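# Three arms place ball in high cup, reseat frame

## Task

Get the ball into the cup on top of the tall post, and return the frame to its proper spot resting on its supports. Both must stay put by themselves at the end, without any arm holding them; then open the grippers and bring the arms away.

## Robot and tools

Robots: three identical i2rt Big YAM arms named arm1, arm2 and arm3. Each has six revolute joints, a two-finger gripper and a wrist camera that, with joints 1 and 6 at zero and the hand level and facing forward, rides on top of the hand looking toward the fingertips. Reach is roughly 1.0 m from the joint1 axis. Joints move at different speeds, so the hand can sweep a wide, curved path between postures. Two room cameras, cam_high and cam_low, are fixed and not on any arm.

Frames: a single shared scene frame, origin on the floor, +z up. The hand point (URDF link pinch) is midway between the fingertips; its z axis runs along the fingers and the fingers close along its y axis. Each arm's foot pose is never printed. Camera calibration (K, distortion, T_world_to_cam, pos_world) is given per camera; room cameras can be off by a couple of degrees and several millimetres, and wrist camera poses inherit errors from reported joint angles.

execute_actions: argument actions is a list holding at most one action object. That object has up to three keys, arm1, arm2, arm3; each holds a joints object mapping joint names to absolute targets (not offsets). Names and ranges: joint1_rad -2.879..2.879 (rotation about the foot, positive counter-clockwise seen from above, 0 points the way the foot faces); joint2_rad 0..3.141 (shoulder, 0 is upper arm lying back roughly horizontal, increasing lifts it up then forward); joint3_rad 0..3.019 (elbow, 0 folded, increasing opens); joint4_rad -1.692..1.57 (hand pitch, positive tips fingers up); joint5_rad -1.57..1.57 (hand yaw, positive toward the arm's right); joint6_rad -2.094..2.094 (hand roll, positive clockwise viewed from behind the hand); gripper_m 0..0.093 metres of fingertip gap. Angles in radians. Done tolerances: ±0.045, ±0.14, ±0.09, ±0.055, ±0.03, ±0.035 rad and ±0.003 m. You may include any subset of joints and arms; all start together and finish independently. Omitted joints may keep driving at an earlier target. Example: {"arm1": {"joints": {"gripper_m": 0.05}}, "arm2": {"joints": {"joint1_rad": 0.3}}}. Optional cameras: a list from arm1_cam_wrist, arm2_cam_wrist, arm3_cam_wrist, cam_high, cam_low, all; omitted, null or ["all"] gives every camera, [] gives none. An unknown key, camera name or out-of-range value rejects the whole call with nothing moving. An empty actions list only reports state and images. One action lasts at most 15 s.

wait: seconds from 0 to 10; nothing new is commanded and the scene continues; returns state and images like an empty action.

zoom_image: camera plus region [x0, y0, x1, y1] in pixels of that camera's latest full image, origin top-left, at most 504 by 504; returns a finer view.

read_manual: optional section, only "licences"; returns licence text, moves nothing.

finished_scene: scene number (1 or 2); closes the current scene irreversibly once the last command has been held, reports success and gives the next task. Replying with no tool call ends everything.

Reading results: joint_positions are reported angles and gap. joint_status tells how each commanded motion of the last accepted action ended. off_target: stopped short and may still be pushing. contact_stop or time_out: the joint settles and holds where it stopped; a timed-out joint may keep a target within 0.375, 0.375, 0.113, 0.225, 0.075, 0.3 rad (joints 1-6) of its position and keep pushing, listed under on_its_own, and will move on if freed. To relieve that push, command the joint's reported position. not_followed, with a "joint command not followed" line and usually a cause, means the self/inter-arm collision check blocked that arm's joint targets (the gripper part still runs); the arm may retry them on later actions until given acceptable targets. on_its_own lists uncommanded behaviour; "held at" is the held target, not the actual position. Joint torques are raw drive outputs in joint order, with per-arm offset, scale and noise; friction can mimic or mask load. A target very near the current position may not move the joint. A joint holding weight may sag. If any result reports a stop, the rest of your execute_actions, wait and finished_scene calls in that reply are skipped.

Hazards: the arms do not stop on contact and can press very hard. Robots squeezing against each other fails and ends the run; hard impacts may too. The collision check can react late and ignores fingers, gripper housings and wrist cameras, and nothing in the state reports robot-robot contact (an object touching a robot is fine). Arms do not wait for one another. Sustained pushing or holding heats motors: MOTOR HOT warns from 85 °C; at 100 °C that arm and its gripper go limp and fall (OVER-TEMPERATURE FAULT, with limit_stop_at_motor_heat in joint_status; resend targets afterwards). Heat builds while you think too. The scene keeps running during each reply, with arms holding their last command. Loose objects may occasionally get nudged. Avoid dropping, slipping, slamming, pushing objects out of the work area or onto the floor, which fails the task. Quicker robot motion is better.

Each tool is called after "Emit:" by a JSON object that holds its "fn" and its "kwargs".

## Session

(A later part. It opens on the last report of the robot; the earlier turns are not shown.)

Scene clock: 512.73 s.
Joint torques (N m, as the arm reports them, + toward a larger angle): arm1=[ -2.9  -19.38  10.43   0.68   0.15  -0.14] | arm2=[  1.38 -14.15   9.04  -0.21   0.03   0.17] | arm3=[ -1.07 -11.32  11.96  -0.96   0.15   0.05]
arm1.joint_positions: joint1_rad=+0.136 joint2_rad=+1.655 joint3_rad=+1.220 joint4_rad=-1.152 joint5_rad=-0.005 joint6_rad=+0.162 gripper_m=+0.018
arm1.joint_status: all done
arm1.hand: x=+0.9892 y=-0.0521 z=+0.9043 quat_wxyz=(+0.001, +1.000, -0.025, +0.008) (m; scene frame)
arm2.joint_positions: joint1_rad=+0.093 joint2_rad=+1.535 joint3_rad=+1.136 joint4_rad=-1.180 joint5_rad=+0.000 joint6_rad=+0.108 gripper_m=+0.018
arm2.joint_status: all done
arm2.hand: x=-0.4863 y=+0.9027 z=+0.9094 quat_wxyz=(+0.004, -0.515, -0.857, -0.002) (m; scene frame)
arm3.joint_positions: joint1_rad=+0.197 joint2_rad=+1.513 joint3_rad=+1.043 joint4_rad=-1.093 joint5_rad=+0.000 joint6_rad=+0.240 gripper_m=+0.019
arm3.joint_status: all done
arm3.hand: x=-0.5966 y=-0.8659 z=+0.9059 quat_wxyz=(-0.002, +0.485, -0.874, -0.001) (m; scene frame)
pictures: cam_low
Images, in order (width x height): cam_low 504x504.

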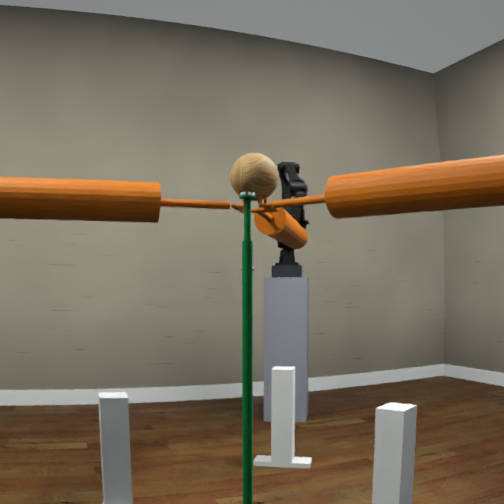

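Emit:
{"fn": "execute_actions", "kwargs": {"actions": [{"arm1":{"joints":{"joint1_rad":-0.015,"joint2_rad":1.486,"joint3_rad":1.174,"joint4_rad":-1.235,"joint6_rad":0.009}},"arm2":{"joints":{"joint1_rad":0.2675,"joint2_rad":1.408,"joint3_rad":1.150,"joint4_rad":-1.293,"joint6_rad":0.2885}},"arm3":{"joints":{"joint1_rad":0.162,"joint2_rad":1.633,"joint3_rad":1.402,"joint4_rad":-1.276,"joint6_rad":0.204}}}], "cameras": ["cam_high","cam_low"]}}

Scene clock: 534.93 s.
Joint torques (N m, as the arm reports them, + toward a larger angle): arm1=[ -2.67 -16.19  10.46   0.62   0.03  -0.21] | arm2=[  1.24 -12.97   9.56  -0.3    0.15   0.1 ] | arm3=[ -1.06 -14.01  12.83  -0.82   0.08   0.06]
arm1.joint_positions: joint1_rad=-0.006 joint2_rad=+1.503 joint3_rad=+1.167 joint4_rad=-1.244 joint5_rad=-0.002 joint6_rad=+0.020 gripper_m=+0.018
arm1.joint_status: all done
arm1.hand: x=+1.0282 y=+0.0128 z=+0.9500 quat_wxyz=(+0.001, +1.000, -0.025, +0.005) (m; scene frame)
arm2.joint_positions: joint1_rad=+0.267 joint2_rad=+1.424 joint3_rad=+1.136 joint4_rad=-1.291 joint5_rad=-0.003 joint6_rad=+0.280 gripper_m=+0.018
arm2.joint_status: all done
arm2.hand: x=-0.4481 y=+0.9699 z=+0.9529 quat_wxyz=(+0.003, -0.515, -0.857, -0.003) (m; scene frame)
arm3.joint_positions: joint1_rad=+0.165 joint2_rad=+1.644 joint3_rad=+1.338 joint4_rad=-1.252 joint5_rad=+0.001 joint6_rad=+0.206 gripper_m=+0.019
arm3.joint_status: all done
arm3.hand: x=-0.5583 y=-0.8001 z=+0.9544 quat_wxyz=(-0.005, +0.486, -0.874, -0.003) (m; scene frame)
pictures: cam_high, cam_low
Images, in order (width x height): cam_high 504x504, cam_low 504x504.

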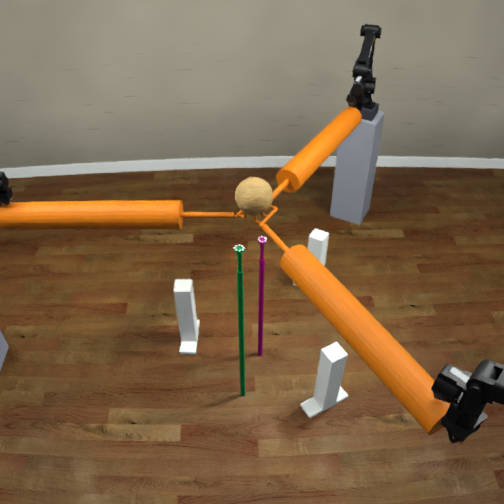

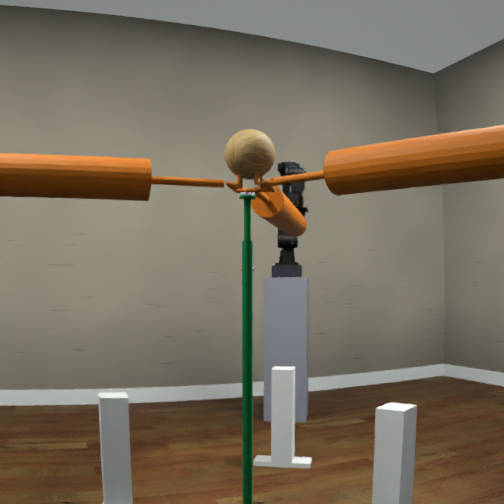

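Emit:
{"fn": "zoom_image", "kwargs": {"camera": "cam_high", "region": [200, 165, 300, 265]}}

Emit:
{"fn": "zoom_image", "kwargs": {"camera": "cam_low", "region": [200, 120, 300, 220]}}

Region (200, 165, 300, 265) of cam_high's 504x504 image, scaled by 5.040, with more detail than that image has.

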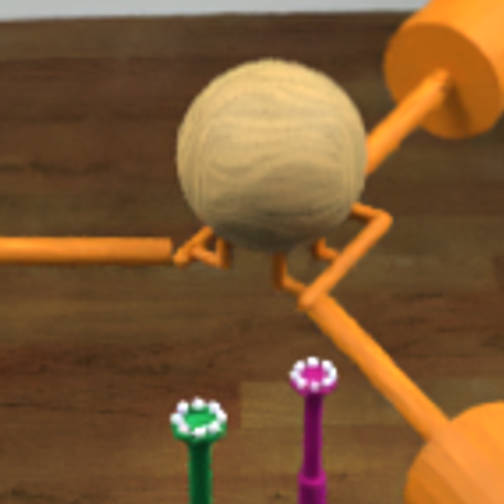

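Region (200, 120, 300, 220) of cam_low's 504x504 image, scaled by 5.040, with more detail than that image has.

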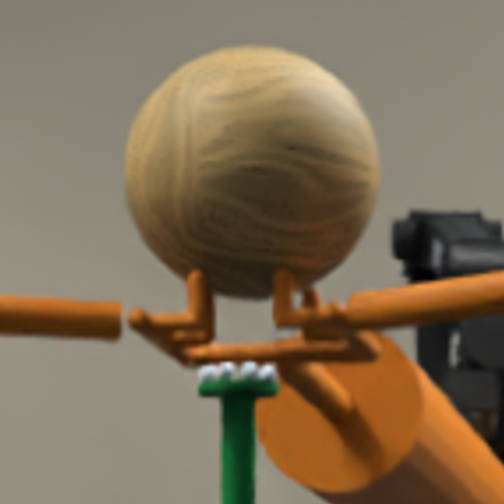

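Emit:
{"fn": "execute_actions", "kwargs": {"actions": [{"arm1":{"joints":{"joint1_rad":-0.351,"joint2_rad":1.406,"joint3_rad":1.060,"joint4_rad":-1.192,"joint6_rad":-0.329}},"arm2":{"joints":{"joint1_rad":0.631,"joint2_rad":1.342,"joint3_rad":1.057,"joint4_rad":-1.248,"joint6_rad":0.653}},"arm3":{"joints":{"joint1_rad":0.1426,"joint2_rad":1.998,"joint3_rad":1.908,"joint4_rad":-1.408,"joint6_rad":0.185}}}], "cameras": ["cam_high","cam_low"]}}

Emit:
{"fn": "zoom_image", "kwargs": {"camera": "cam_high", "region": [190, 180, 290, 280]}}

Emit:
{"fn": "zoom_image", "kwargs": {"camera": "cam_low", "region": [200, 110, 300, 210]}}

Scene clock: 597.97 s.
Joint torques (N m, as the arm reports them, + toward a larger angle): arm1=[ -2.23 -16.41  10.92   0.41  -0.33  -0.18] | arm2=[  1.36 -13.02   9.72  -0.33   0.52   0.16] | arm3=[ -0.69 -20.55  13.51  -1.04   0.08   0.11]
arm1.joint_positions: joint1_rad=-0.343 joint2_rad=+1.442 joint3_rad=+1.045 joint4_rad=-1.196 joint5_rad=+0.004 joint6_rad=-0.318 gripper_m=+0.018
arm1.joint_status: all done
arm1.hand: x=+1.0890 y=+0.1402 z=+0.9303 quat_wxyz=(+0.002, +1.000, -0.024, +0.011) (m; scene frame)
arm2.joint_positions: joint1_rad=+0.627 joint2_rad=+1.380 joint3_rad=+1.038 joint4_rad=-1.248 joint5_rad=-0.011 joint6_rad=+0.640 gripper_m=+0.018
arm2.joint_status: all done
arm2.hand: x=-0.3883 y=+1.0984 z=+0.9334 quat_wxyz=(+0.010, -0.515, -0.857, -0.004) (m; scene frame)
arm3.joint_positions: joint1_rad=+0.141 joint2_rad=+2.028 joint3_rad=+1.835 joint4_rad=-1.382 joint5_rad=+0.001 joint6_rad=+0.182 gripper_m=+0.019
arm3.joint_status: all done
arm3.hand: x=-0.4969 y=-0.6749 z=+0.9329 quat_wxyz=(+0.002, +0.486, -0.874, +0.003) (m; scene frame)
pictures: cam_high, cam_low
Images, in order (width x height): cam_high 504x504, cam_low 504x504.

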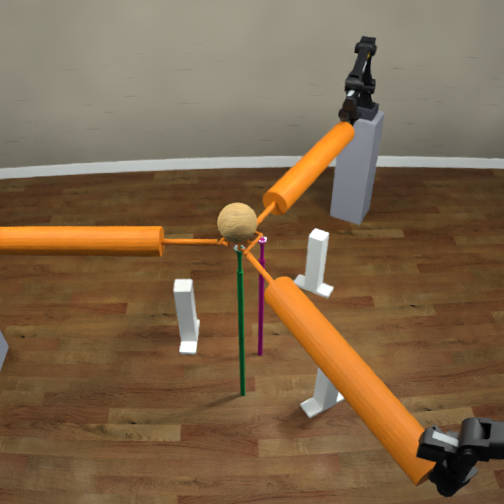

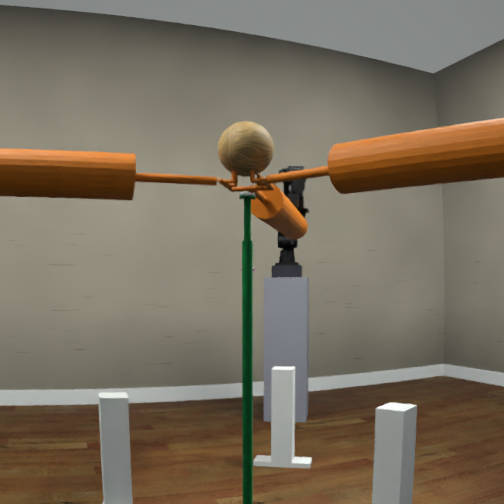

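Region (190, 180, 290, 280) of cam_high's 504x504 image, scaled by 5.040, with more detail than that image has.

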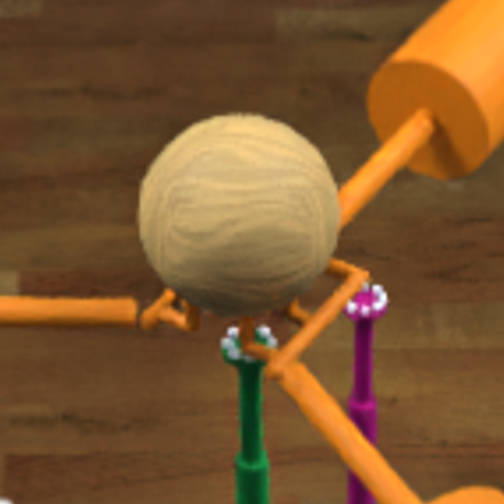

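Region (200, 110, 300, 210) of cam_low's 504x504 image, scaled by 5.040, with more detail than that image has.

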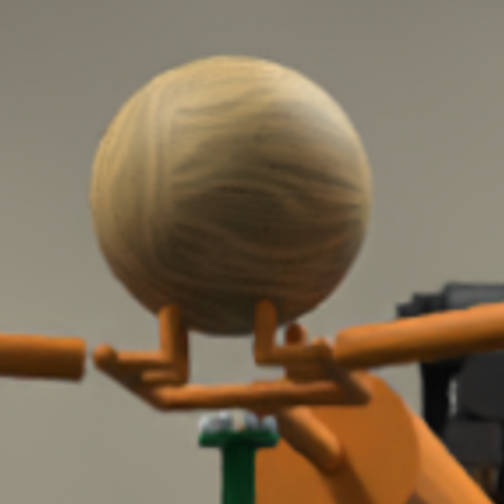

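Emit:
{"fn": "execute_actions", "kwargs": {"actions": [{"arm1":{"joints":{"joint1_rad":-0.356,"joint2_rad":1.460,"joint3_rad":1.013,"joint4_rad":-1.090,"joint6_rad":-0.331}},"arm2":{"joints":{"joint1_rad":0.639,"joint2_rad":1.362,"joint3_rad":0.985,"joint4_rad":-1.148,"joint6_rad":0.657}},"arm3":{"joints":{"joint1_rad":0.156,"joint2_rad":2.015,"joint3_rad":1.806,"joint4_rad":-1.302,"joint6_rad":0.197}}}], "cameras": ["cam_high","cam_low"]}}

Emit:
{"fn": "zoom_image", "kwargs": {"camera": "cam_high", "region": [190, 180, 290, 280]}}

Emit:
{"fn": "zoom_image", "kwargs": {"camera": "cam_low", "region": [200, 120, 300, 220]}}

Scene clock: 658.90 s.
Joint torques (N m, as the arm reports them, + toward a larger angle): arm1=[ -1.42 -15.94   9.79   1.04  -0.44  -0.15] | arm2=[  1.02 -11.98   8.93   0.36   0.39   0.16] | arm3=[ -0.36 -19.87   9.78   0.19   0.08   0.17]
arm1.joint_positions: joint1_rad=-0.348 joint2_rad=+1.480 joint3_rad=+1.007 joint4_rad=-1.108 joint5_rad=+0.006 joint6_rad=-0.323 gripper_m=+0.018
arm1.joint_status: all done
arm1.hand: x=+1.0849 y=+0.1442 z=+0.9028 quat_wxyz=(-0.001, +1.000, -0.025, +0.006) (m; scene frame)
arm2.joint_positions: joint1_rad=+0.632 joint2_rad=+1.380 joint3_rad=+0.973 joint4_rad=-1.166 joint5_rad=-0.008 joint6_rad=+0.645 gripper_m=+0.018
arm2.joint_status: all done
arm2.hand: x=-0.3918 y=+1.1016 z=+0.9106 quat_wxyz=(+0.001, -0.514, -0.858, -0.004) (m; scene frame)
arm3.joint_positions: joint1_rad=+0.148 joint2_rad=+2.030 joint3_rad=+1.788 joint4_rad=-1.310 joint5_rad=+0.000 joint6_rad=+0.190 gripper_m=+0.019
arm3.joint_status: all done
arm3.hand: x=-0.5004 y=-0.6711 z=+0.9143 quat_wxyz=(-0.007, +0.486, -0.874, -0.005) (m; scene frame)
pictures: cam_high, cam_low
Images, in order (width x height): cam_high 504x504, cam_low 504x504.

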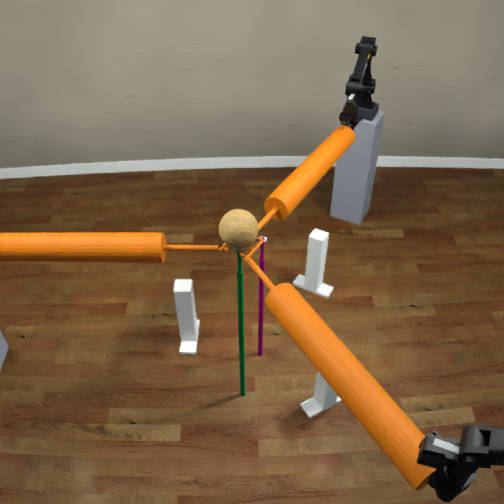

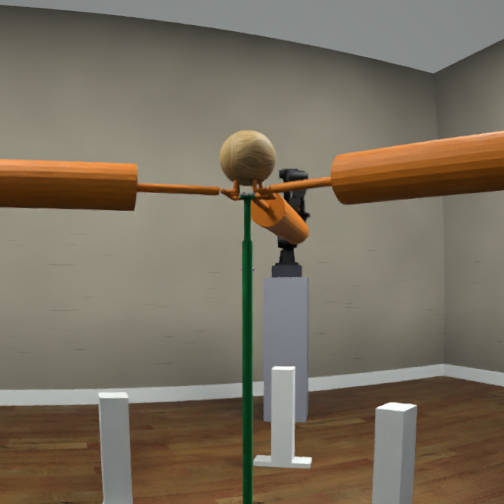

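Region (190, 180, 290, 280) of cam_high's 504x504 image, scaled by 5.040, with more detail than that image has.

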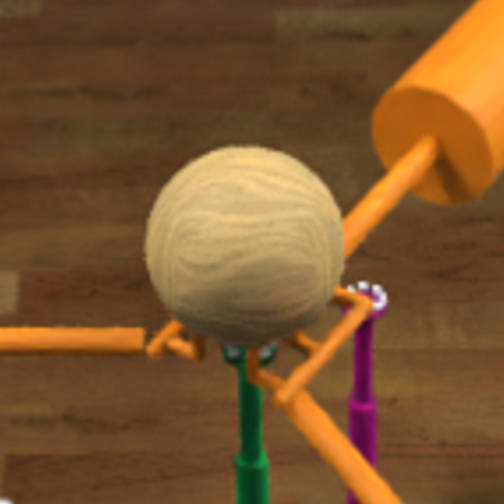

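Region (200, 120, 300, 220) of cam_low's 504x504 image, scaled by 5.040, with more detail than that image has.

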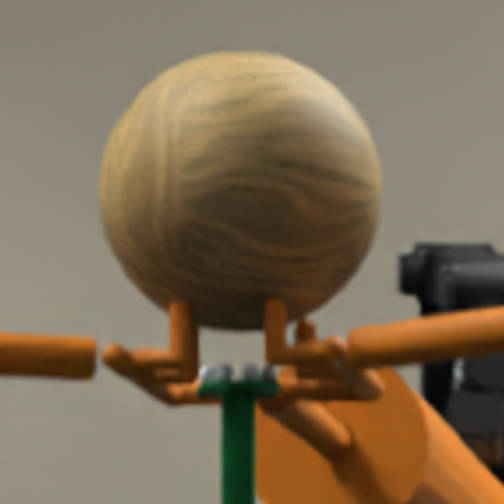

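Emit:
{"fn": "execute_actions", "kwargs": {"actions": [{"arm1":{"joints":{"joint1_rad":-0.337,"joint2_rad":1.495,"joint3_rad":0.975,"joint4_rad":-1.017,"joint6_rad":-0.311}},"arm2":{"joints":{"joint1_rad":0.621,"joint2_rad":1.409,"joint3_rad":0.937,"joint4_rad":-1.066,"joint6_rad":0.633}},"arm3":{"joints":{"joint1_rad":0.150,"joint2_rad":2.041,"joint3_rad":1.760,"joint4_rad":-1.241,"joint6_rad":0.192}}}], "cameras": ["cam_high","cam_low"]}}

Emit:
{"fn": "zoom_image", "kwargs": {"camera": "cam_low", "region": [200, 130, 300, 230]}}

Emit:
{"fn": "zoom_image", "kwargs": {"camera": "cam_high", "region": [190, 190, 290, 290]}}

Scene clock: 703.13 s.
Joint torques (N m, as the arm reports them, + toward a larger angle): arm1=[ -0.92 -14.98   9.22   1.01  -0.34  -0.01] | arm2=[  0.7  -12.18   8.21   0.12   0.42  -0.1 ] | arm3=[ -0.97 -19.04   9.13   0.42   0.11   0.11]
arm1.joint_positions: joint1_rad=-0.347 joint2_rad=+1.511 joint3_rad=+0.972 joint4_rad=-1.040 joint5_rad=+0.006 joint6_rad=-0.323 gripper_m=+0.018
arm1.joint_status: all done
arm1.hand: x=+1.0849 y=+0.1439 z=+0.8796 quat_wxyz=(-0.001, +1.000, -0.024, +0.005) (m; scene frame)
arm2.joint_positions: joint1_rad=+0.631 joint2_rad=+1.424 joint3_rad=+0.929 joint4_rad=-1.084 joint5_rad=-0.008 joint6_rad=+0.645 gripper_m=+0.018
arm2.joint_status: all done
arm2.hand: x=-0.3914 y=+1.1009 z=+0.8800 quat_wxyz=(+0.004, -0.515, -0.857, -0.004) (m; scene frame)
arm3.joint_positions: joint1_rad=+0.148 joint2_rad=+2.046 joint3_rad=+1.748 joint4_rad=-1.253 joint5_rad=+0.000 joint6_rad=+0.190 gripper_m=+0.019
arm3.joint_status: all done
arm3.hand: x=-0.5005 y=-0.6715 z=+0.8902 quat_wxyz=(-0.007, +0.486, -0.874, -0.005) (m; scene frame)
pictures: cam_high, cam_low
Images, in order (width x height): cam_high 504x504, cam_low 504x504.

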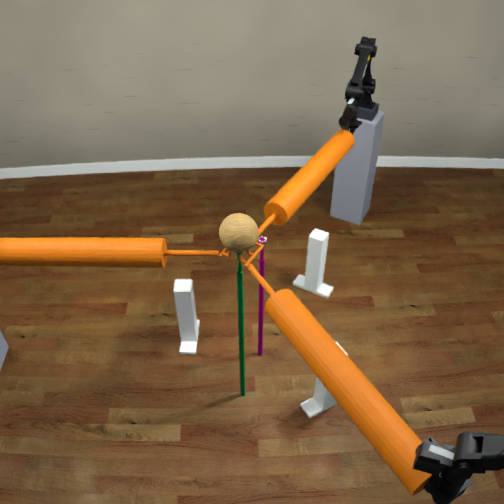

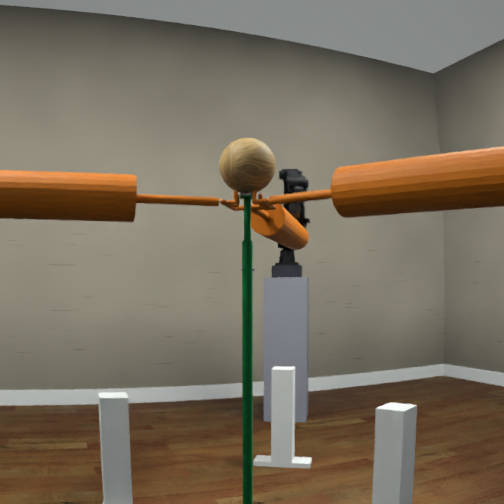

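Region (200, 130, 300, 230) of cam_low's 504x504 image, scaled by 5.040, with more detail than that image has.

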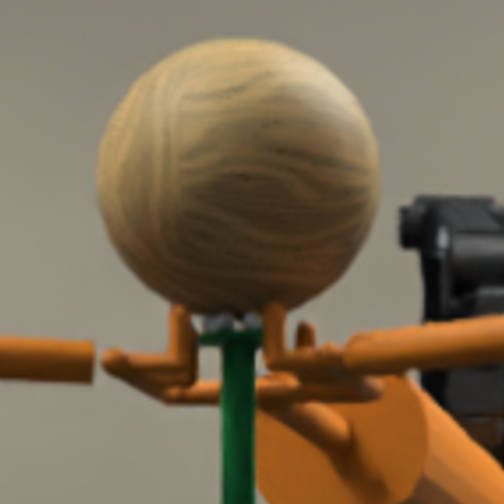

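Region (190, 190, 290, 290) of cam_high's 504x504 image, scaled by 5.040, with more detail than that image has.

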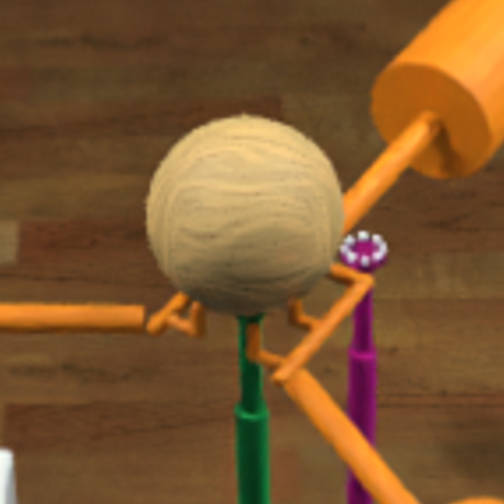

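Emit:
{"fn": "execute_actions", "kwargs": {"actions": [{"arm1":{"joints":{"joint1_rad":-0.345,"joint2_rad":1.554,"joint3_rad":0.930,"joint4_rad":-0.917,"joint6_rad":-0.320}},"arm2":{"joints":{"joint1_rad":0.629,"joint2_rad":1.455,"joint3_rad":0.888,"joint4_rad":-0.971,"joint6_rad":0.642}},"arm3":{"joints":{"joint1_rad":0.149,"joint2_rad":2.086,"joint3_rad":1.713,"joint4_rad":-1.162,"joint6_rad":0.191}}}], "cameras": ["cam_high","cam_low"]}}

Emit:
{"fn": "zoom_image", "kwargs": {"camera": "cam_low", "region": [200, 150, 300, 250]}}

Emit:
{"fn": "zoom_image", "kwargs": {"camera": "cam_high", "region": [190, 200, 290, 300]}}

Scene clock: 761.37 s.
Joint torques (N m, as the arm reports them, + toward a larger angle): arm1=[ -1.81 -14.83   8.54   0.74  -0.4   -0.02] | arm2=[  0.61 -12.16   7.49   0.36   0.51  -0.07] | arm3=[ -0.45 -19.17   8.88   0.22   0.09   0.09]
arm1.joint_positions: joint1_rad=-0.347 joint2_rad=+1.571 joint3_rad=+0.928 joint4_rad=-0.938 joint5_rad=+0.007 joint6_rad=-0.323 gripper_m=+0.018
arm1.joint_status: all done
arm1.hand: x=+1.0846 y=+0.1442 z=+0.8434 quat_wxyz=(-0.001, +1.000, -0.024, +0.006) (m; scene frame)
arm2.joint_positions: joint1_rad=+0.631 joint2_rad=+1.467 joint3_rad=+0.883 joint4_rad=-0.989 joint5_rad=-0.011 joint6_rad=+0.645 gripper_m=+0.018
arm2.joint_status: all done
arm2.hand: x=-0.3908 y=+1.1011 z=+0.8499 quat_wxyz=(+0.001, -0.515, -0.857, -0.005) (m; scene frame)
arm3.joint_positions: joint1_rad=+0.148 joint2_rad=+2.089 joint3_rad=+1.702 joint4_rad=-1.169 joint5_rad=+0.000 joint6_rad=+0.190 gripper_m=+0.019
arm3.joint_status: all done
arm3.hand: x=-0.5005 y=-0.6716 z=+0.8473 quat_wxyz=(-0.005, +0.486, -0.874, -0.003) (m; scene frame)
pictures: cam_high, cam_low
Images, in order (width x height): cam_high 504x504, cam_low 504x504.

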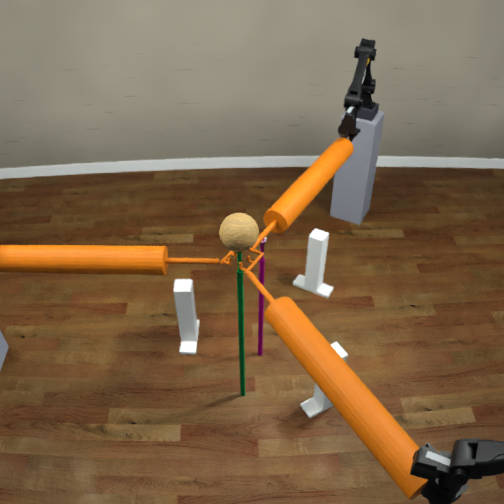

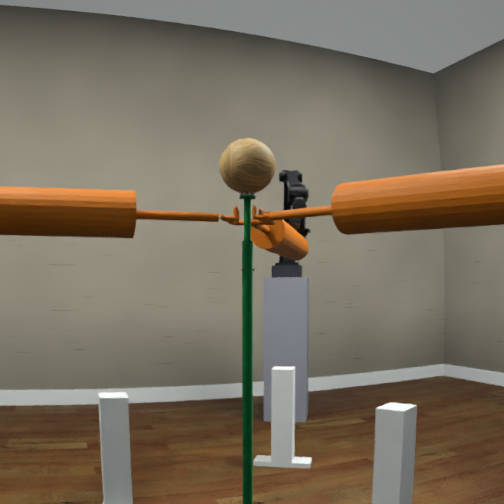

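Region (200, 150, 300, 250) of cam_low's 504x504 image, scaled by 5.040, with more detail than that image has.

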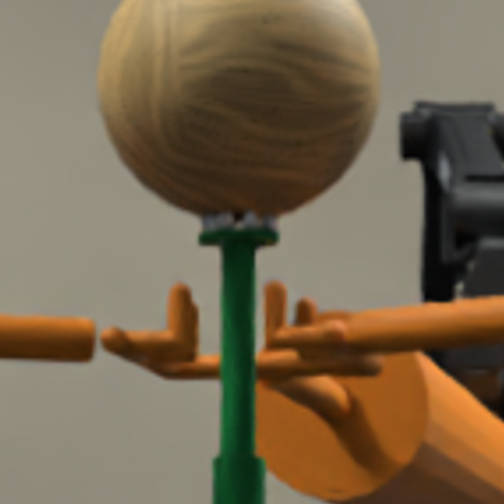

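Region (190, 200, 290, 300) of cam_high's 504x504 image, scaled by 5.040, with more detail than that image has.

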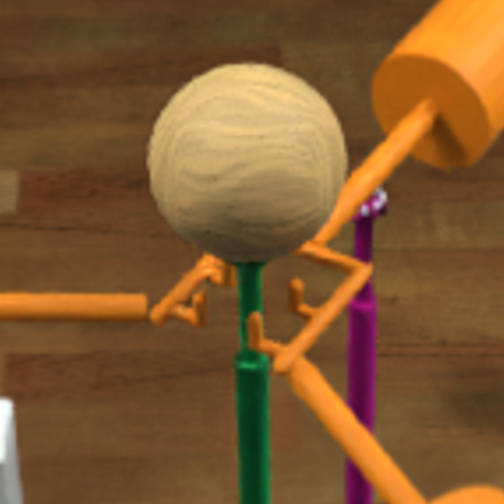

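Emit:
{"fn": "execute_actions", "kwargs": {"actions": [{"arm1":{"joints":{"joint1_rad":-0.105,"joint2_rad":1.614,"joint3_rad":1.038,"joint4_rad":-0.957,"joint6_rad":-0.076}},"arm2":{"joints":{"joint1_rad":0.357,"joint2_rad":1.467,"joint3_rad":0.921,"joint4_rad":-0.973,"joint6_rad":0.366}},"arm3":{"joints":{"joint1_rad":0.188,"joint2_rad":1.835,"joint3_rad":1.348,"joint4_rad":-1.028,"joint6_rad":0.233}}}], "cameras": ["cam_high","cam_low"]}}

Scene clock: 779.33 s.
Joint torques (N m, as the arm reports them, + toward a larger angle): arm1=[ -1.02 -15.66  12.15  -0.31  -0.38   0.05] | arm2=[  0.81 -11.29  10.52  -0.36   0.41  -0.21] | arm3=[ -0.48 -16.01   8.02   0.48   0.02   0.12]
arm1.joint_positions: joint1_rad=-0.114 joint2_rad=+1.618 joint3_rad=+0.998 joint4_rad=-0.944 joint5_rad=+0.007 joint6_rad=-0.088 gripper_m=+0.018
arm1.joint_status: all done
arm1.hand: x=+1.0345 y=+0.0597 z=+0.8467 quat_wxyz=(-0.004, +1.000, -0.025, -0.003) (m; scene frame)
arm2.joint_positions: joint1_rad=+0.365 joint2_rad=+1.472 joint3_rad=+0.883 joint4_rad=-0.971 joint5_rad=-0.009 joint6_rad=+0.380 gripper_m=+0.018
arm2.joint_status: all done
arm2.hand: x=-0.4403 y=+1.0158 z=+0.8480 quat_wxyz=(-0.006, -0.515, -0.857, -0.004) (m; scene frame)
arm3.joint_positions: joint1_rad=+0.184 joint2_rad=+1.848 joint3_rad=+1.343 joint4_rad=-1.043 joint5_rad=+0.002 joint6_rad=+0.228 gripper_m=+0.019
arm3.joint_status: all done
arm3.hand: x=-0.5519 y=-0.7540 z=+0.8575 quat_wxyz=(-0.009, +0.485, -0.875, -0.005) (m; scene frame)
pictures: cam_high, cam_low
Images, in order (width x height): cam_high 504x504, cam_low 504x504.

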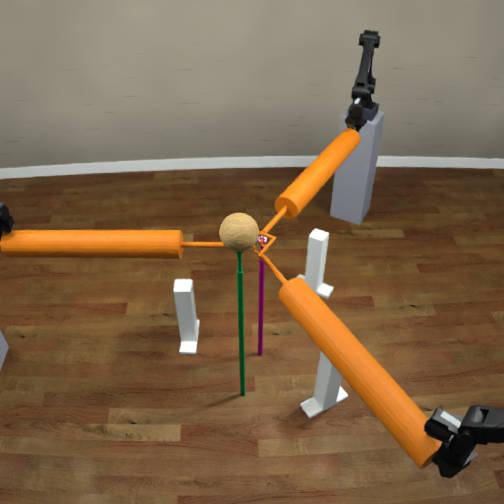

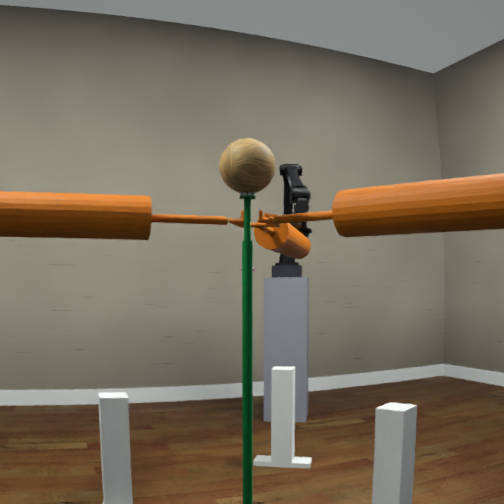

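Emit:
{"fn": "execute_actions", "kwargs": {"actions": [{"arm1":{"joints":{"joint1_rad":0.158,"joint2_rad":1.794,"joint3_rad":1.198,"joint4_rad":-0.920,"joint6_rad":0.188}},"arm2":{"joints":{"joint1_rad":0.048,"joint2_rad":1.640,"joint3_rad":1.053,"joint4_rad":-0.927,"joint6_rad":0.059}},"arm3":{"joints":{"joint1_rad":0.229,"joint2_rad":1.598,"joint3_rad":0.907,"joint4_rad":-0.840,"joint6_rad":0.275}}}], "cameras": ["cam_low"]}}

Scene clock: 815.93 s.
Joint torques (N m, as the arm reports them, + toward a larger angle): arm1=[ -1.1  -20.7   12.35   0.02  -0.19   0.02] | arm2=[  0.68 -14.35  10.58  -0.26   0.28  -0.19] | arm3=[ -0.49 -11.8    6.79   0.29   0.1    0.08]
arm1.joint_positions: joint1_rad=+0.154 joint2_rad=+1.809 joint3_rad=+1.154 joint4_rad=-0.918 joint5_rad=+0.004 joint6_rad=+0.181 gripper_m=+0.018
arm1.joint_status: all done
arm1.hand: x=+0.9743 y=-0.0608 z=+0.8129 quat_wxyz=(-0.002, +1.000, -0.026, +0.001) (m; scene frame)
arm2.joint_positions: joint1_rad=+0.055 joint2_rad=+1.654 joint3_rad=+1.009 joint4_rad=-0.925 joint5_rad=-0.006 joint6_rad=+0.072 gripper_m=+0.018
arm2.joint_status: all done
arm2.hand: x=-0.4989 y=+0.8943 z=+0.8187 quat_wxyz=(-0.002, -0.516, -0.856, -0.003) (m; scene frame)
arm3.joint_positions: joint1_rad=+0.228 joint2_rad=+1.619 joint3_rad=+0.905 joint4_rad=-0.848 joint5_rad=+0.000 joint6_rad=+0.275 gripper_m=+0.019
arm3.joint_status: all done
arm3.hand: x=-0.6120 y=-0.8733 z=+0.8216 quat_wxyz=(-0.003, +0.484, -0.875, -0.001) (m; scene frame)
pictures: cam_low
Images, in order (width x height): cam_low 504x504.

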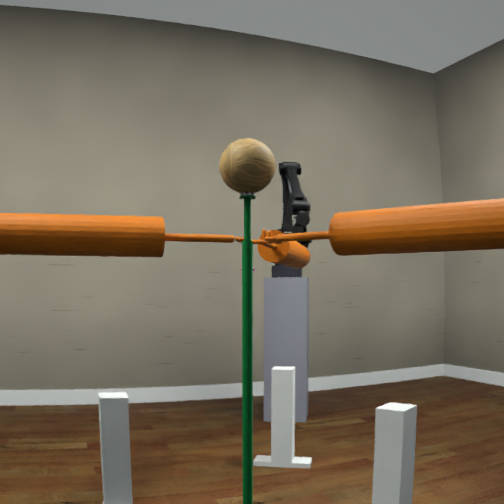

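Emit:
{"fn": "execute_actions", "kwargs": {"actions": [{"arm1":{"joints":{"joint1_rad":0.349,"joint2_rad":2.009,"joint3_rad":1.471,"joint4_rad":-0.988,"joint6_rad":0.380}},"arm2":{"joints":{"joint1_rad":-0.172,"joint2_rad":1.858,"joint3_rad":1.289,"joint4_rad":-0.955,"joint6_rad":-0.161}},"arm3":{"joints":{"joint1_rad":0.313,"joint2_rad":1.359,"joint3_rad":0.522,"joint4_rad":-0.692,"joint6_rad":0.360}}}], "cameras": ["cam_high","cam_low"]}}

Scene clock: 829.57 s.
Joint torques (N m, as the arm reports them, + toward a larger angle): arm1=[ -1.1  -25.65  12.66  -0.26  -0.14   0.04] | arm2=[  1.11 -18.    10.3   -0.59   0.02  -0.14] | arm3=[-0.41 -7.15  5.7   0.49  0.01  0.13]
arm1.joint_positions: joint1_rad=+0.348 joint2_rad=+2.029 joint3_rad=+1.424 joint4_rad=-0.975 joint5_rad=+0.003 joint6_rad=+0.374 gripper_m=+0.018
arm1.joint_status: all done
arm1.hand: x=+0.9166 y=-0.1777 z=+0.7862 quat_wxyz=(-0.003, +1.000, -0.026, +0.004) (m; scene frame)
arm2.joint_positions: joint1_rad=-0.167 joint2_rad=+1.873 joint3_rad=+1.250 joint4_rad=-0.947 joint5_rad=-0.002 joint6_rad=-0.150 gripper_m=+0.018
arm2.joint_status: all done
arm2.hand: x=-0.5572 y=+0.7742 z=+0.7952 quat_wxyz=(-0.001, -0.517, -0.856, +0.000) (m; scene frame)
arm3.joint_positions: joint1_rad=+0.305 joint2_rad=+1.378 joint3_rad=+0.522 joint4_rad=-0.701 joint5_rad=+0.003 joint6_rad=+0.352 gripper_m=+0.019
arm3.joint_status: all done
arm3.hand: x=-0.6679 y=-0.9920 z=+0.7936 quat_wxyz=(-0.005, +0.483, -0.875, -0.003) (m; scene frame)
pictures: cam_high, cam_low
Images, in order (width x height): cam_high 504x504, cam_low 504x504.

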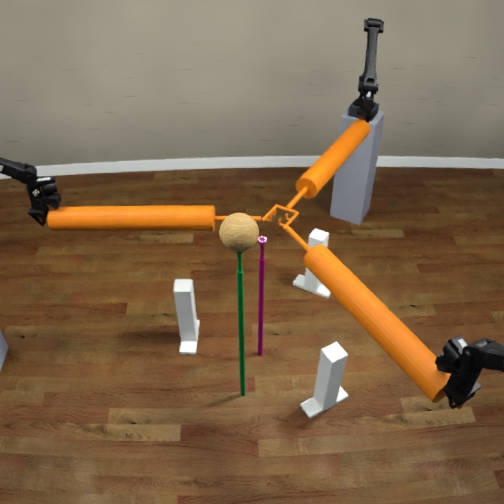

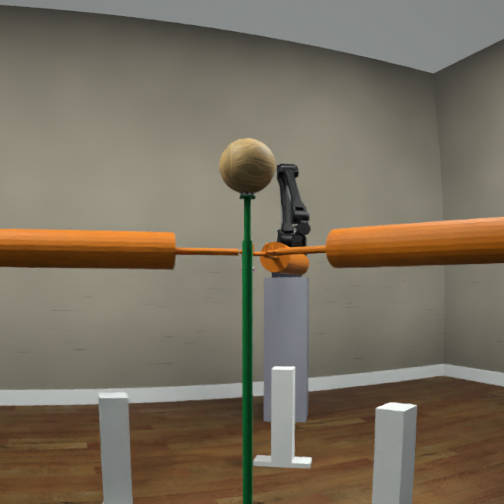

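Emit:
{"fn": "execute_actions", "kwargs": {"actions": [{"arm1":{"joints":{"joint1_rad":0.378,"joint2_rad":2.241,"joint3_rad":1.518,"joint4_rad":-0.789,"joint6_rad":0.410}},"arm2":{"joints":{"joint1_rad":-0.214,"joint2_rad":2.096,"joint3_rad":1.302,"joint4_rad":-0.721,"joint6_rad":-0.202}},"arm3":{"joints":{"joint1_rad":0.355,"joint2_rad":1.757,"joint3_rad":0.392,"joint4_rad":-0.190,"joint6_rad":0.403}}}], "cameras": ["cam_high"]}}

Scene clock: 866.37 s.
Joint torques (N m, as the arm reports them, + toward a larger angle): arm1=[ -1.53 -28.41  11.12  -0.23  -0.06   0.04] | arm2=[  0.62 -20.61   8.34  -0.47  -0.17  -0.06] | arm3=[ 0.06 -7.03  1.68  0.41  0.12  0.21]
arm1.joint_positions: joint1_rad=+0.371 joint2_rad=+2.269 joint3_rad=+1.477 joint4_rad=-0.775 joint5_rad=+0.000 joint6_rad=+0.397 gripper_m=+0.018
arm1.joint_status: all done
arm1.hand: x=+0.8981 y=-0.1991 z=+0.6685 quat_wxyz=(+0.001, +1.000, -0.025, -0.002) (m; scene frame)
arm2.joint_positions: joint1_rad=-0.212 joint2_rad=+2.130 joint3_rad=+1.268 joint4_rad=-0.715 joint5_rad=+0.004 joint6_rad=-0.200 gripper_m=+0.018
arm2.joint_status: all done
arm2.hand: x=-0.5749 y=+0.7499 z=+0.6718 quat_wxyz=(+0.003, -0.514, -0.858, +0.000) (m; scene frame)
arm3.joint_positions: joint1_rad=+0.346 joint2_rad=+1.753 joint3_rad=+0.398 joint4_rad=-0.204 joint5_rad=+0.001 joint6_rad=+0.390 gripper_m=+0.019
arm3.joint_status: all done
arm3.hand: x=-0.6839 y=-1.0178 z=+0.6842 quat_wxyz=(-0.003, +0.485, -0.875, -0.003) (m; scene frame)
pictures: cam_high
Images, in order (width x height): cam_high 504x504.

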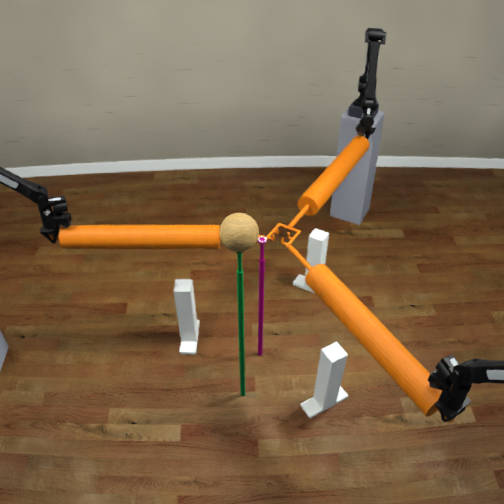

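Emit:
{"fn": "execute_actions", "kwargs": {"actions": [{"arm1":{"joints":{"joint1_rad":0.380,"joint2_rad":2.444,"joint3_rad":1.576,"joint4_rad":-0.634,"joint6_rad":0.410}},"arm2":{"joints":{"joint1_rad":-0.205,"joint2_rad":2.308,"joint3_rad":1.340,"joint4_rad":-0.531,"joint6_rad":-0.188}},"arm3":{"joints":{"joint1_rad":0.356,"joint2_rad":2.257,"joint3_rad":0.486,"joint4_rad":0.223,"joint6_rad":0.404}}}], "cameras": ["cam_high"]}}

Scene clock: 877.83 s.
Joint torques (N m, as the arm reports them, + toward a larger angle): arm1=[ -0.92 -28.47  10.18   0.06  -0.02   0.01] | arm2=[  0.86 -21.71   7.52  -0.1   -0.15  -0.03] | arm3=[-0.5  -8.81 -1.41  0.54  0.21  0.12]
arm1.joint_positions: joint1_rad=+0.373 joint2_rad=+2.471 joint3_rad=+1.532 joint4_rad=-0.628 joint5_rad=-0.001 joint6_rad=+0.403 gripper_m=+0.018
arm1.joint_status: all done
arm1.hand: x=+0.8984 y=-0.2003 z=+0.5674 quat_wxyz=(+0.001, +1.000, -0.027, -0.001) (m; scene frame)
arm2.joint_positions: joint1_rad=-0.202 joint2_rad=+2.340 joint3_rad=+1.301 joint4_rad=-0.535 joint5_rad=+0.004 joint6_rad=-0.185 gripper_m=+0.018
arm2.joint_status: all done
arm2.hand: x=-0.5701 y=+0.7523 z=+0.5722 quat_wxyz=(+0.003, -0.516, -0.856, +0.000) (m; scene frame)
arm3.joint_positions: joint1_rad=+0.352 joint2_rad=+2.247 joint3_rad=+0.487 joint4_rad=+0.208 joint5_rad=-0.001 joint6_rad=+0.398 gripper_m=+0.019
arm3.joint_status: all done
arm3.hand: x=-0.6851 y=-1.0152 z=+0.5748 quat_wxyz=(-0.005, +0.484, -0.875, -0.006) (m; scene frame)
pictures: cam_high
Images, in order (width x height): cam_high 504x504.

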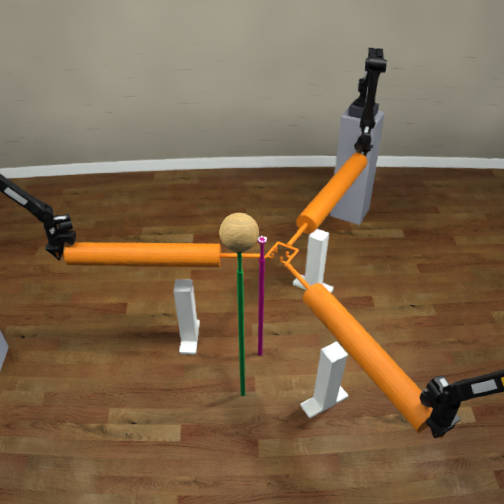

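Emit:
{"fn": "execute_actions", "kwargs": {"actions": [{"arm1":{"joints":{"joint1_rad":0.381,"joint2_rad":2.688,"joint3_rad":1.720,"joint4_rad":-0.529,"joint6_rad":0.406}},"arm2":{"joints":{"joint1_rad":-0.212,"joint2_rad":2.563,"joint3_rad":1.464,"joint4_rad":-0.396,"joint6_rad":-0.195}},"arm3":{"joints":{"joint1_rad":0.347,"joint2_rad":2.662,"joint3_rad":0.672,"joint4_rad":0.426,"joint6_rad":0.393}}}], "cameras": ["cam_high","cam_low"]}}

Scene clock: 896.30 s.
Joint torques (N m, as the arm reports them, + toward a larger angle): arm1=[ -1.72 -29.39   9.07   0.21  -0.02  -0.08] | arm2=[  0.84 -22.44   6.01   0.18  -0.09  -0.12] | arm3=[ -1.17 -10.03  -3.47   0.41   0.17   0.02]
arm1.joint_positions: joint1_rad=+0.376 joint2_rad=+2.717 joint3_rad=+1.678 joint4_rad=-0.528 joint5_rad=-0.001 joint6_rad=+0.404 gripper_m=+0.018
arm1.joint_status: all done
arm1.hand: x=+0.8965 y=-0.2024 z=+0.4585 quat_wxyz=(+0.001, +1.000, -0.027, -0.002) (m; scene frame)
arm2.joint_positions: joint1_rad=-0.205 joint2_rad=+2.597 joint3_rad=+1.429 joint4_rad=-0.406 joint5_rad=+0.003 joint6_rad=-0.187 gripper_m=+0.018
arm2.joint_status: all done
arm2.hand: x=-0.5706 y=+0.7491 z=+0.4633 quat_wxyz=(+0.002, -0.517, -0.856, +0.000) (m; scene frame)
arm3.joint_positions: joint1_rad=+0.352 joint2_rad=+2.649 joint3_rad=+0.679 joint4_rad=+0.413 joint5_rad=-0.001 joint6_rad=+0.398 gripper_m=+0.019
arm3.joint_status: all done
arm3.hand: x=-0.6853 y=-1.0173 z=+0.4644 quat_wxyz=(-0.004, +0.484, -0.875, -0.004) (m; scene frame)
pictures: cam_high, cam_low
Images, in order (width x height): cam_high 504x504, cam_low 504x504.

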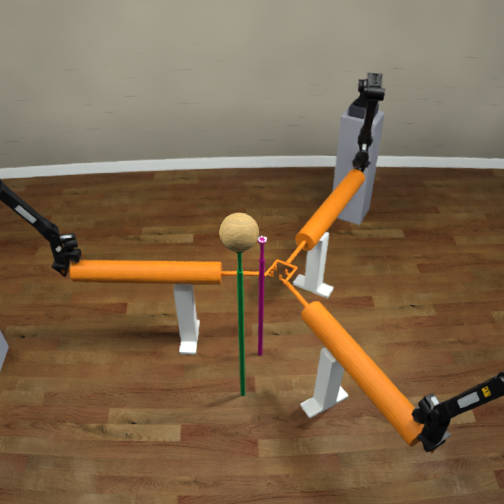

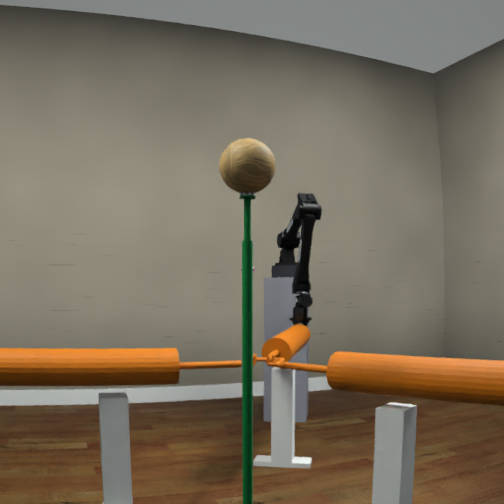

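Emit:
{"fn": "execute_actions", "kwargs": {"actions": [{"arm1":{"joints":{"joint1_rad":0.374,"joint2_rad":2.778,"joint3_rad":1.770,"joint4_rad":-0.515,"joint6_rad":0.402}},"arm2":{"joints":{"joint1_rad":-0.215,"joint2_rad":2.655,"joint3_rad":1.504,"joint4_rad":-0.366,"joint6_rad":-0.198}},"arm3":{"joints":{"joint1_rad":0.344,"joint2_rad":2.758,"joint3_rad":0.736,"joint4_rad":0.452,"joint6_rad":0.390}}}], "cameras": ["cam_high","cam_low"]}}

Scene clock: 908.70 s.
Joint torques (N m, as the arm reports them, + toward a larger angle): arm1=[ -1.7  -27.59   8.91   0.64  -0.04  -0.11] | arm2=[  0.65 -20.95   5.39   0.24   0.    -0.12] | arm3=[-1.49 -9.71 -3.99  0.28  0.11  0.02]
arm1.joint_positions: joint1_rad=+0.376 joint2_rad=+2.781 joint3_rad=+1.730 joint4_rad=-0.521 joint5_rad=+0.000 joint6_rad=+0.404 gripper_m=+0.018
arm1.joint_status: all done
arm1.hand: x=+0.8957 y=-0.2024 z=+0.4325 quat_wxyz=(+0.000, +1.000, -0.027, +0.000) (m; scene frame)
arm2.joint_positions: joint1_rad=-0.209 joint2_rad=+2.667 joint3_rad=+1.474 joint4_rad=-0.380 joint5_rad=+0.000 joint6_rad=-0.190 gripper_m=+0.018
arm2.joint_status: all done
arm2.hand: x=-0.5722 y=+0.7482 z=+0.4341 quat_wxyz=(+0.001, -0.517, -0.856, -0.001) (m; scene frame)
arm3.joint_positions: joint1_rad=+0.352 joint2_rad=+2.747 joint3_rad=+0.745 joint4_rad=+0.445 joint5_rad=+0.000 joint6_rad=+0.397 gripper_m=+0.019
arm3.joint_status: all done
arm3.hand: x=-0.6853 y=-1.0188 z=+0.4328 quat_wxyz=(-0.004, +0.484, -0.875, -0.004) (m; scene frame)
pictures: cam_high, cam_low
Images, in order (width x height): cam_high 504x504, cam_low 504x504.

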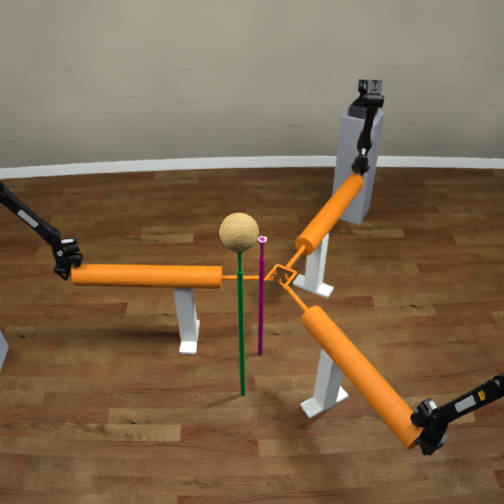

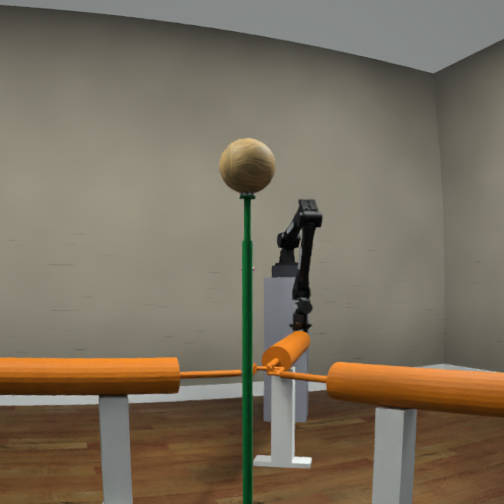

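Emit:
{"fn": "execute_actions", "kwargs": {"actions": [{"arm1":{"joints":{"joint2_rad":2.794,"joint3_rad":1.752}},"arm2":{"joints":{"joint2_rad":2.662,"joint3_rad":1.490}}}], "cameras": []}}

Scene clock: 916.57 s.
Joint torques (N m, as the arm reports them, + toward a larger angle): arm1=[ -0.91 -26.02   7.08   0.5   -0.03  -0.09] | arm2=[  0.21 -20.47   4.09   0.21  -0.02  -0.09] | arm3=[-1.27 -9.69 -3.99  0.2   0.1   0.02]
arm1.joint_positions: joint1_rad=+0.376 joint2_rad=+2.781 joint3_rad=+1.730 joint4_rad=-0.521 joint5_rad=+0.000 joint6_rad=+0.404 gripper_m=+0.018
arm1.joint_status: all done
arm1.hand: x=+0.8957 y=-0.2024 z=+0.4325 quat_wxyz=(+0.000, +1.000, -0.027, +0.000) (m; scene frame)
arm2.joint_positions: joint1_rad=-0.209 joint2_rad=+2.667 joint3_rad=+1.474 joint4_rad=-0.380 joint5_rad=+0.000 joint6_rad=-0.190 gripper_m=+0.018
arm2.joint_status: all done
arm2.hand: x=-0.5722 y=+0.7482 z=+0.4341 quat_wxyz=(+0.001, -0.517, -0.856, -0.001) (m; scene frame)
arm3.joint_positions: joint1_rad=+0.352 joint2_rad=+2.747 joint3_rad=+0.745 joint4_rad=+0.445 joint5_rad=+0.000 joint6_rad=+0.397 gripper_m=+0.019
arm3.joint_status: not commanded
arm3.hand: x=-0.6853 y=-1.0188 z=+0.4328 quat_wxyz=(-0.004, +0.484, -0.875, -0.004) (m; scene frame)
pictures: none
No camera images: the call's "cameras" was empty. Leave "cameras" out to get every camera's image.

Emit:
{"fn": "execute_actions", "kwargs": {"actions": [], "cameras": ["cam_low","cam_high"]}}

Emit:
{"fn": "zoom_image", "kwargs": {"camera": "cam_low", "region": [80, 370, 150, 420]}}

Emit:
{"fn": "zoom_image", "kwargs": {"camera": "cam_low", "region": [190, 300, 340, 410]}}

Scene clock: 923.23 s.
Joint torques (N m, as the arm reports them, + toward a larger angle): arm1=[ -1.15 -25.87   7.13   0.43  -0.06  -0.04] | arm2=[  0.86 -20.15   4.18   0.24  -0.02  -0.11] | arm3=[-1.57 -9.77 -3.89  0.23  0.12  0.01]
arm1.joint_positions: joint1_rad=+0.376 joint2_rad=+2.781 joint3_rad=+1.730 joint4_rad=-0.521 joint5_rad=+0.000 joint6_rad=+0.404 gripper_m=+0.018
arm1.joint_status: all done
arm1.hand: x=+0.8957 y=-0.2024 z=+0.4325 quat_wxyz=(+0.000, +1.000, -0.027, +0.000) (m; scene frame)
arm2.joint_positions: joint1_rad=-0.209 joint2_rad=+2.667 joint3_rad=+1.474 joint4_rad=-0.380 joint5_rad=+0.000 joint6_rad=-0.190 gripper_m=+0.018
arm2.joint_status: all done
arm2.hand: x=-0.5722 y=+0.7482 z=+0.4341 quat_wxyz=(+0.001, -0.517, -0.856, -0.001) (m; scene frame)
arm3.joint_positions: joint1_rad=+0.352 joint2_rad=+2.747 joint3_rad=+0.745 joint4_rad=+0.445 joint5_rad=+0.000 joint6_rad=+0.397 gripper_m=+0.019
arm3.joint_status: not commanded
arm3.hand: x=-0.6853 y=-1.0188 z=+0.4328 quat_wxyz=(-0.004, +0.484, -0.875, -0.004) (m; scene frame)
pictures: cam_high, cam_low
Images, in order (width x height): cam_high 504x504, cam_low 504x504.

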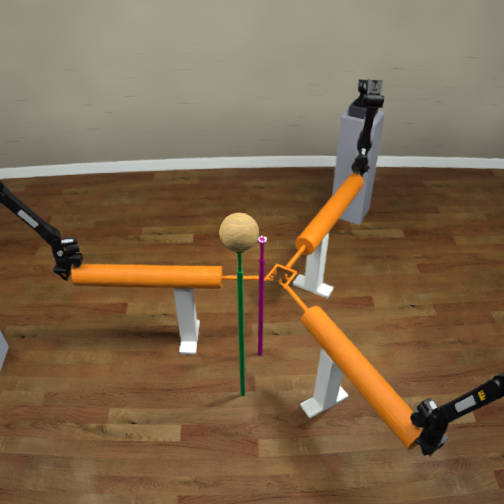

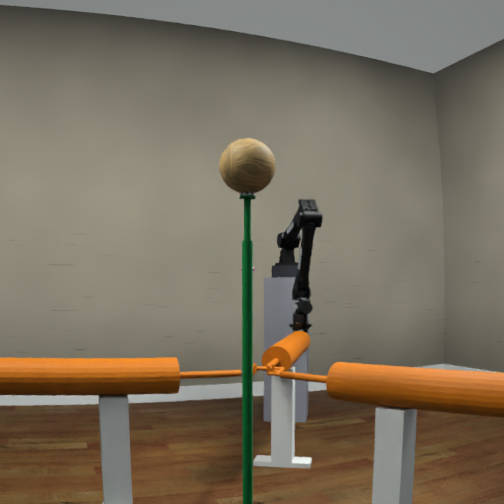

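Region (80, 370, 150, 420) of cam_low's 504x504 image, scaled by 7.200, with more detail than that image has; it fills the top 360 rows of this view, and the rest is white.

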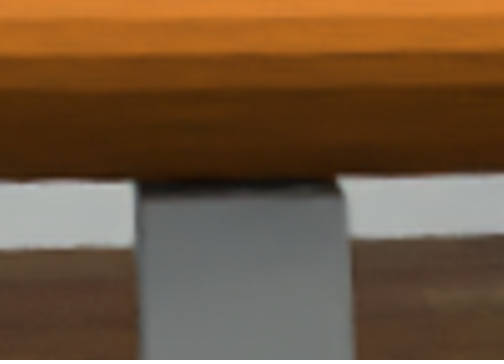

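Region (190, 300, 340, 410) of cam_low's 504x504 image, scaled by 3.360, with more detail than that image has; it fills the top 370 rows of this view, and the rest is white.

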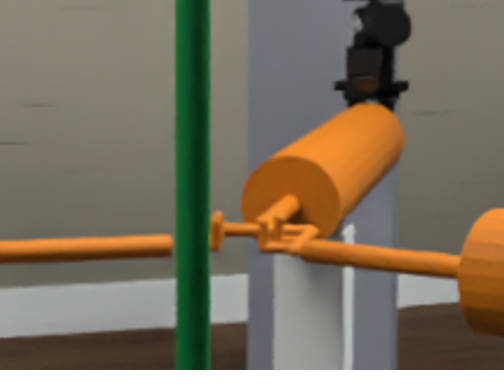

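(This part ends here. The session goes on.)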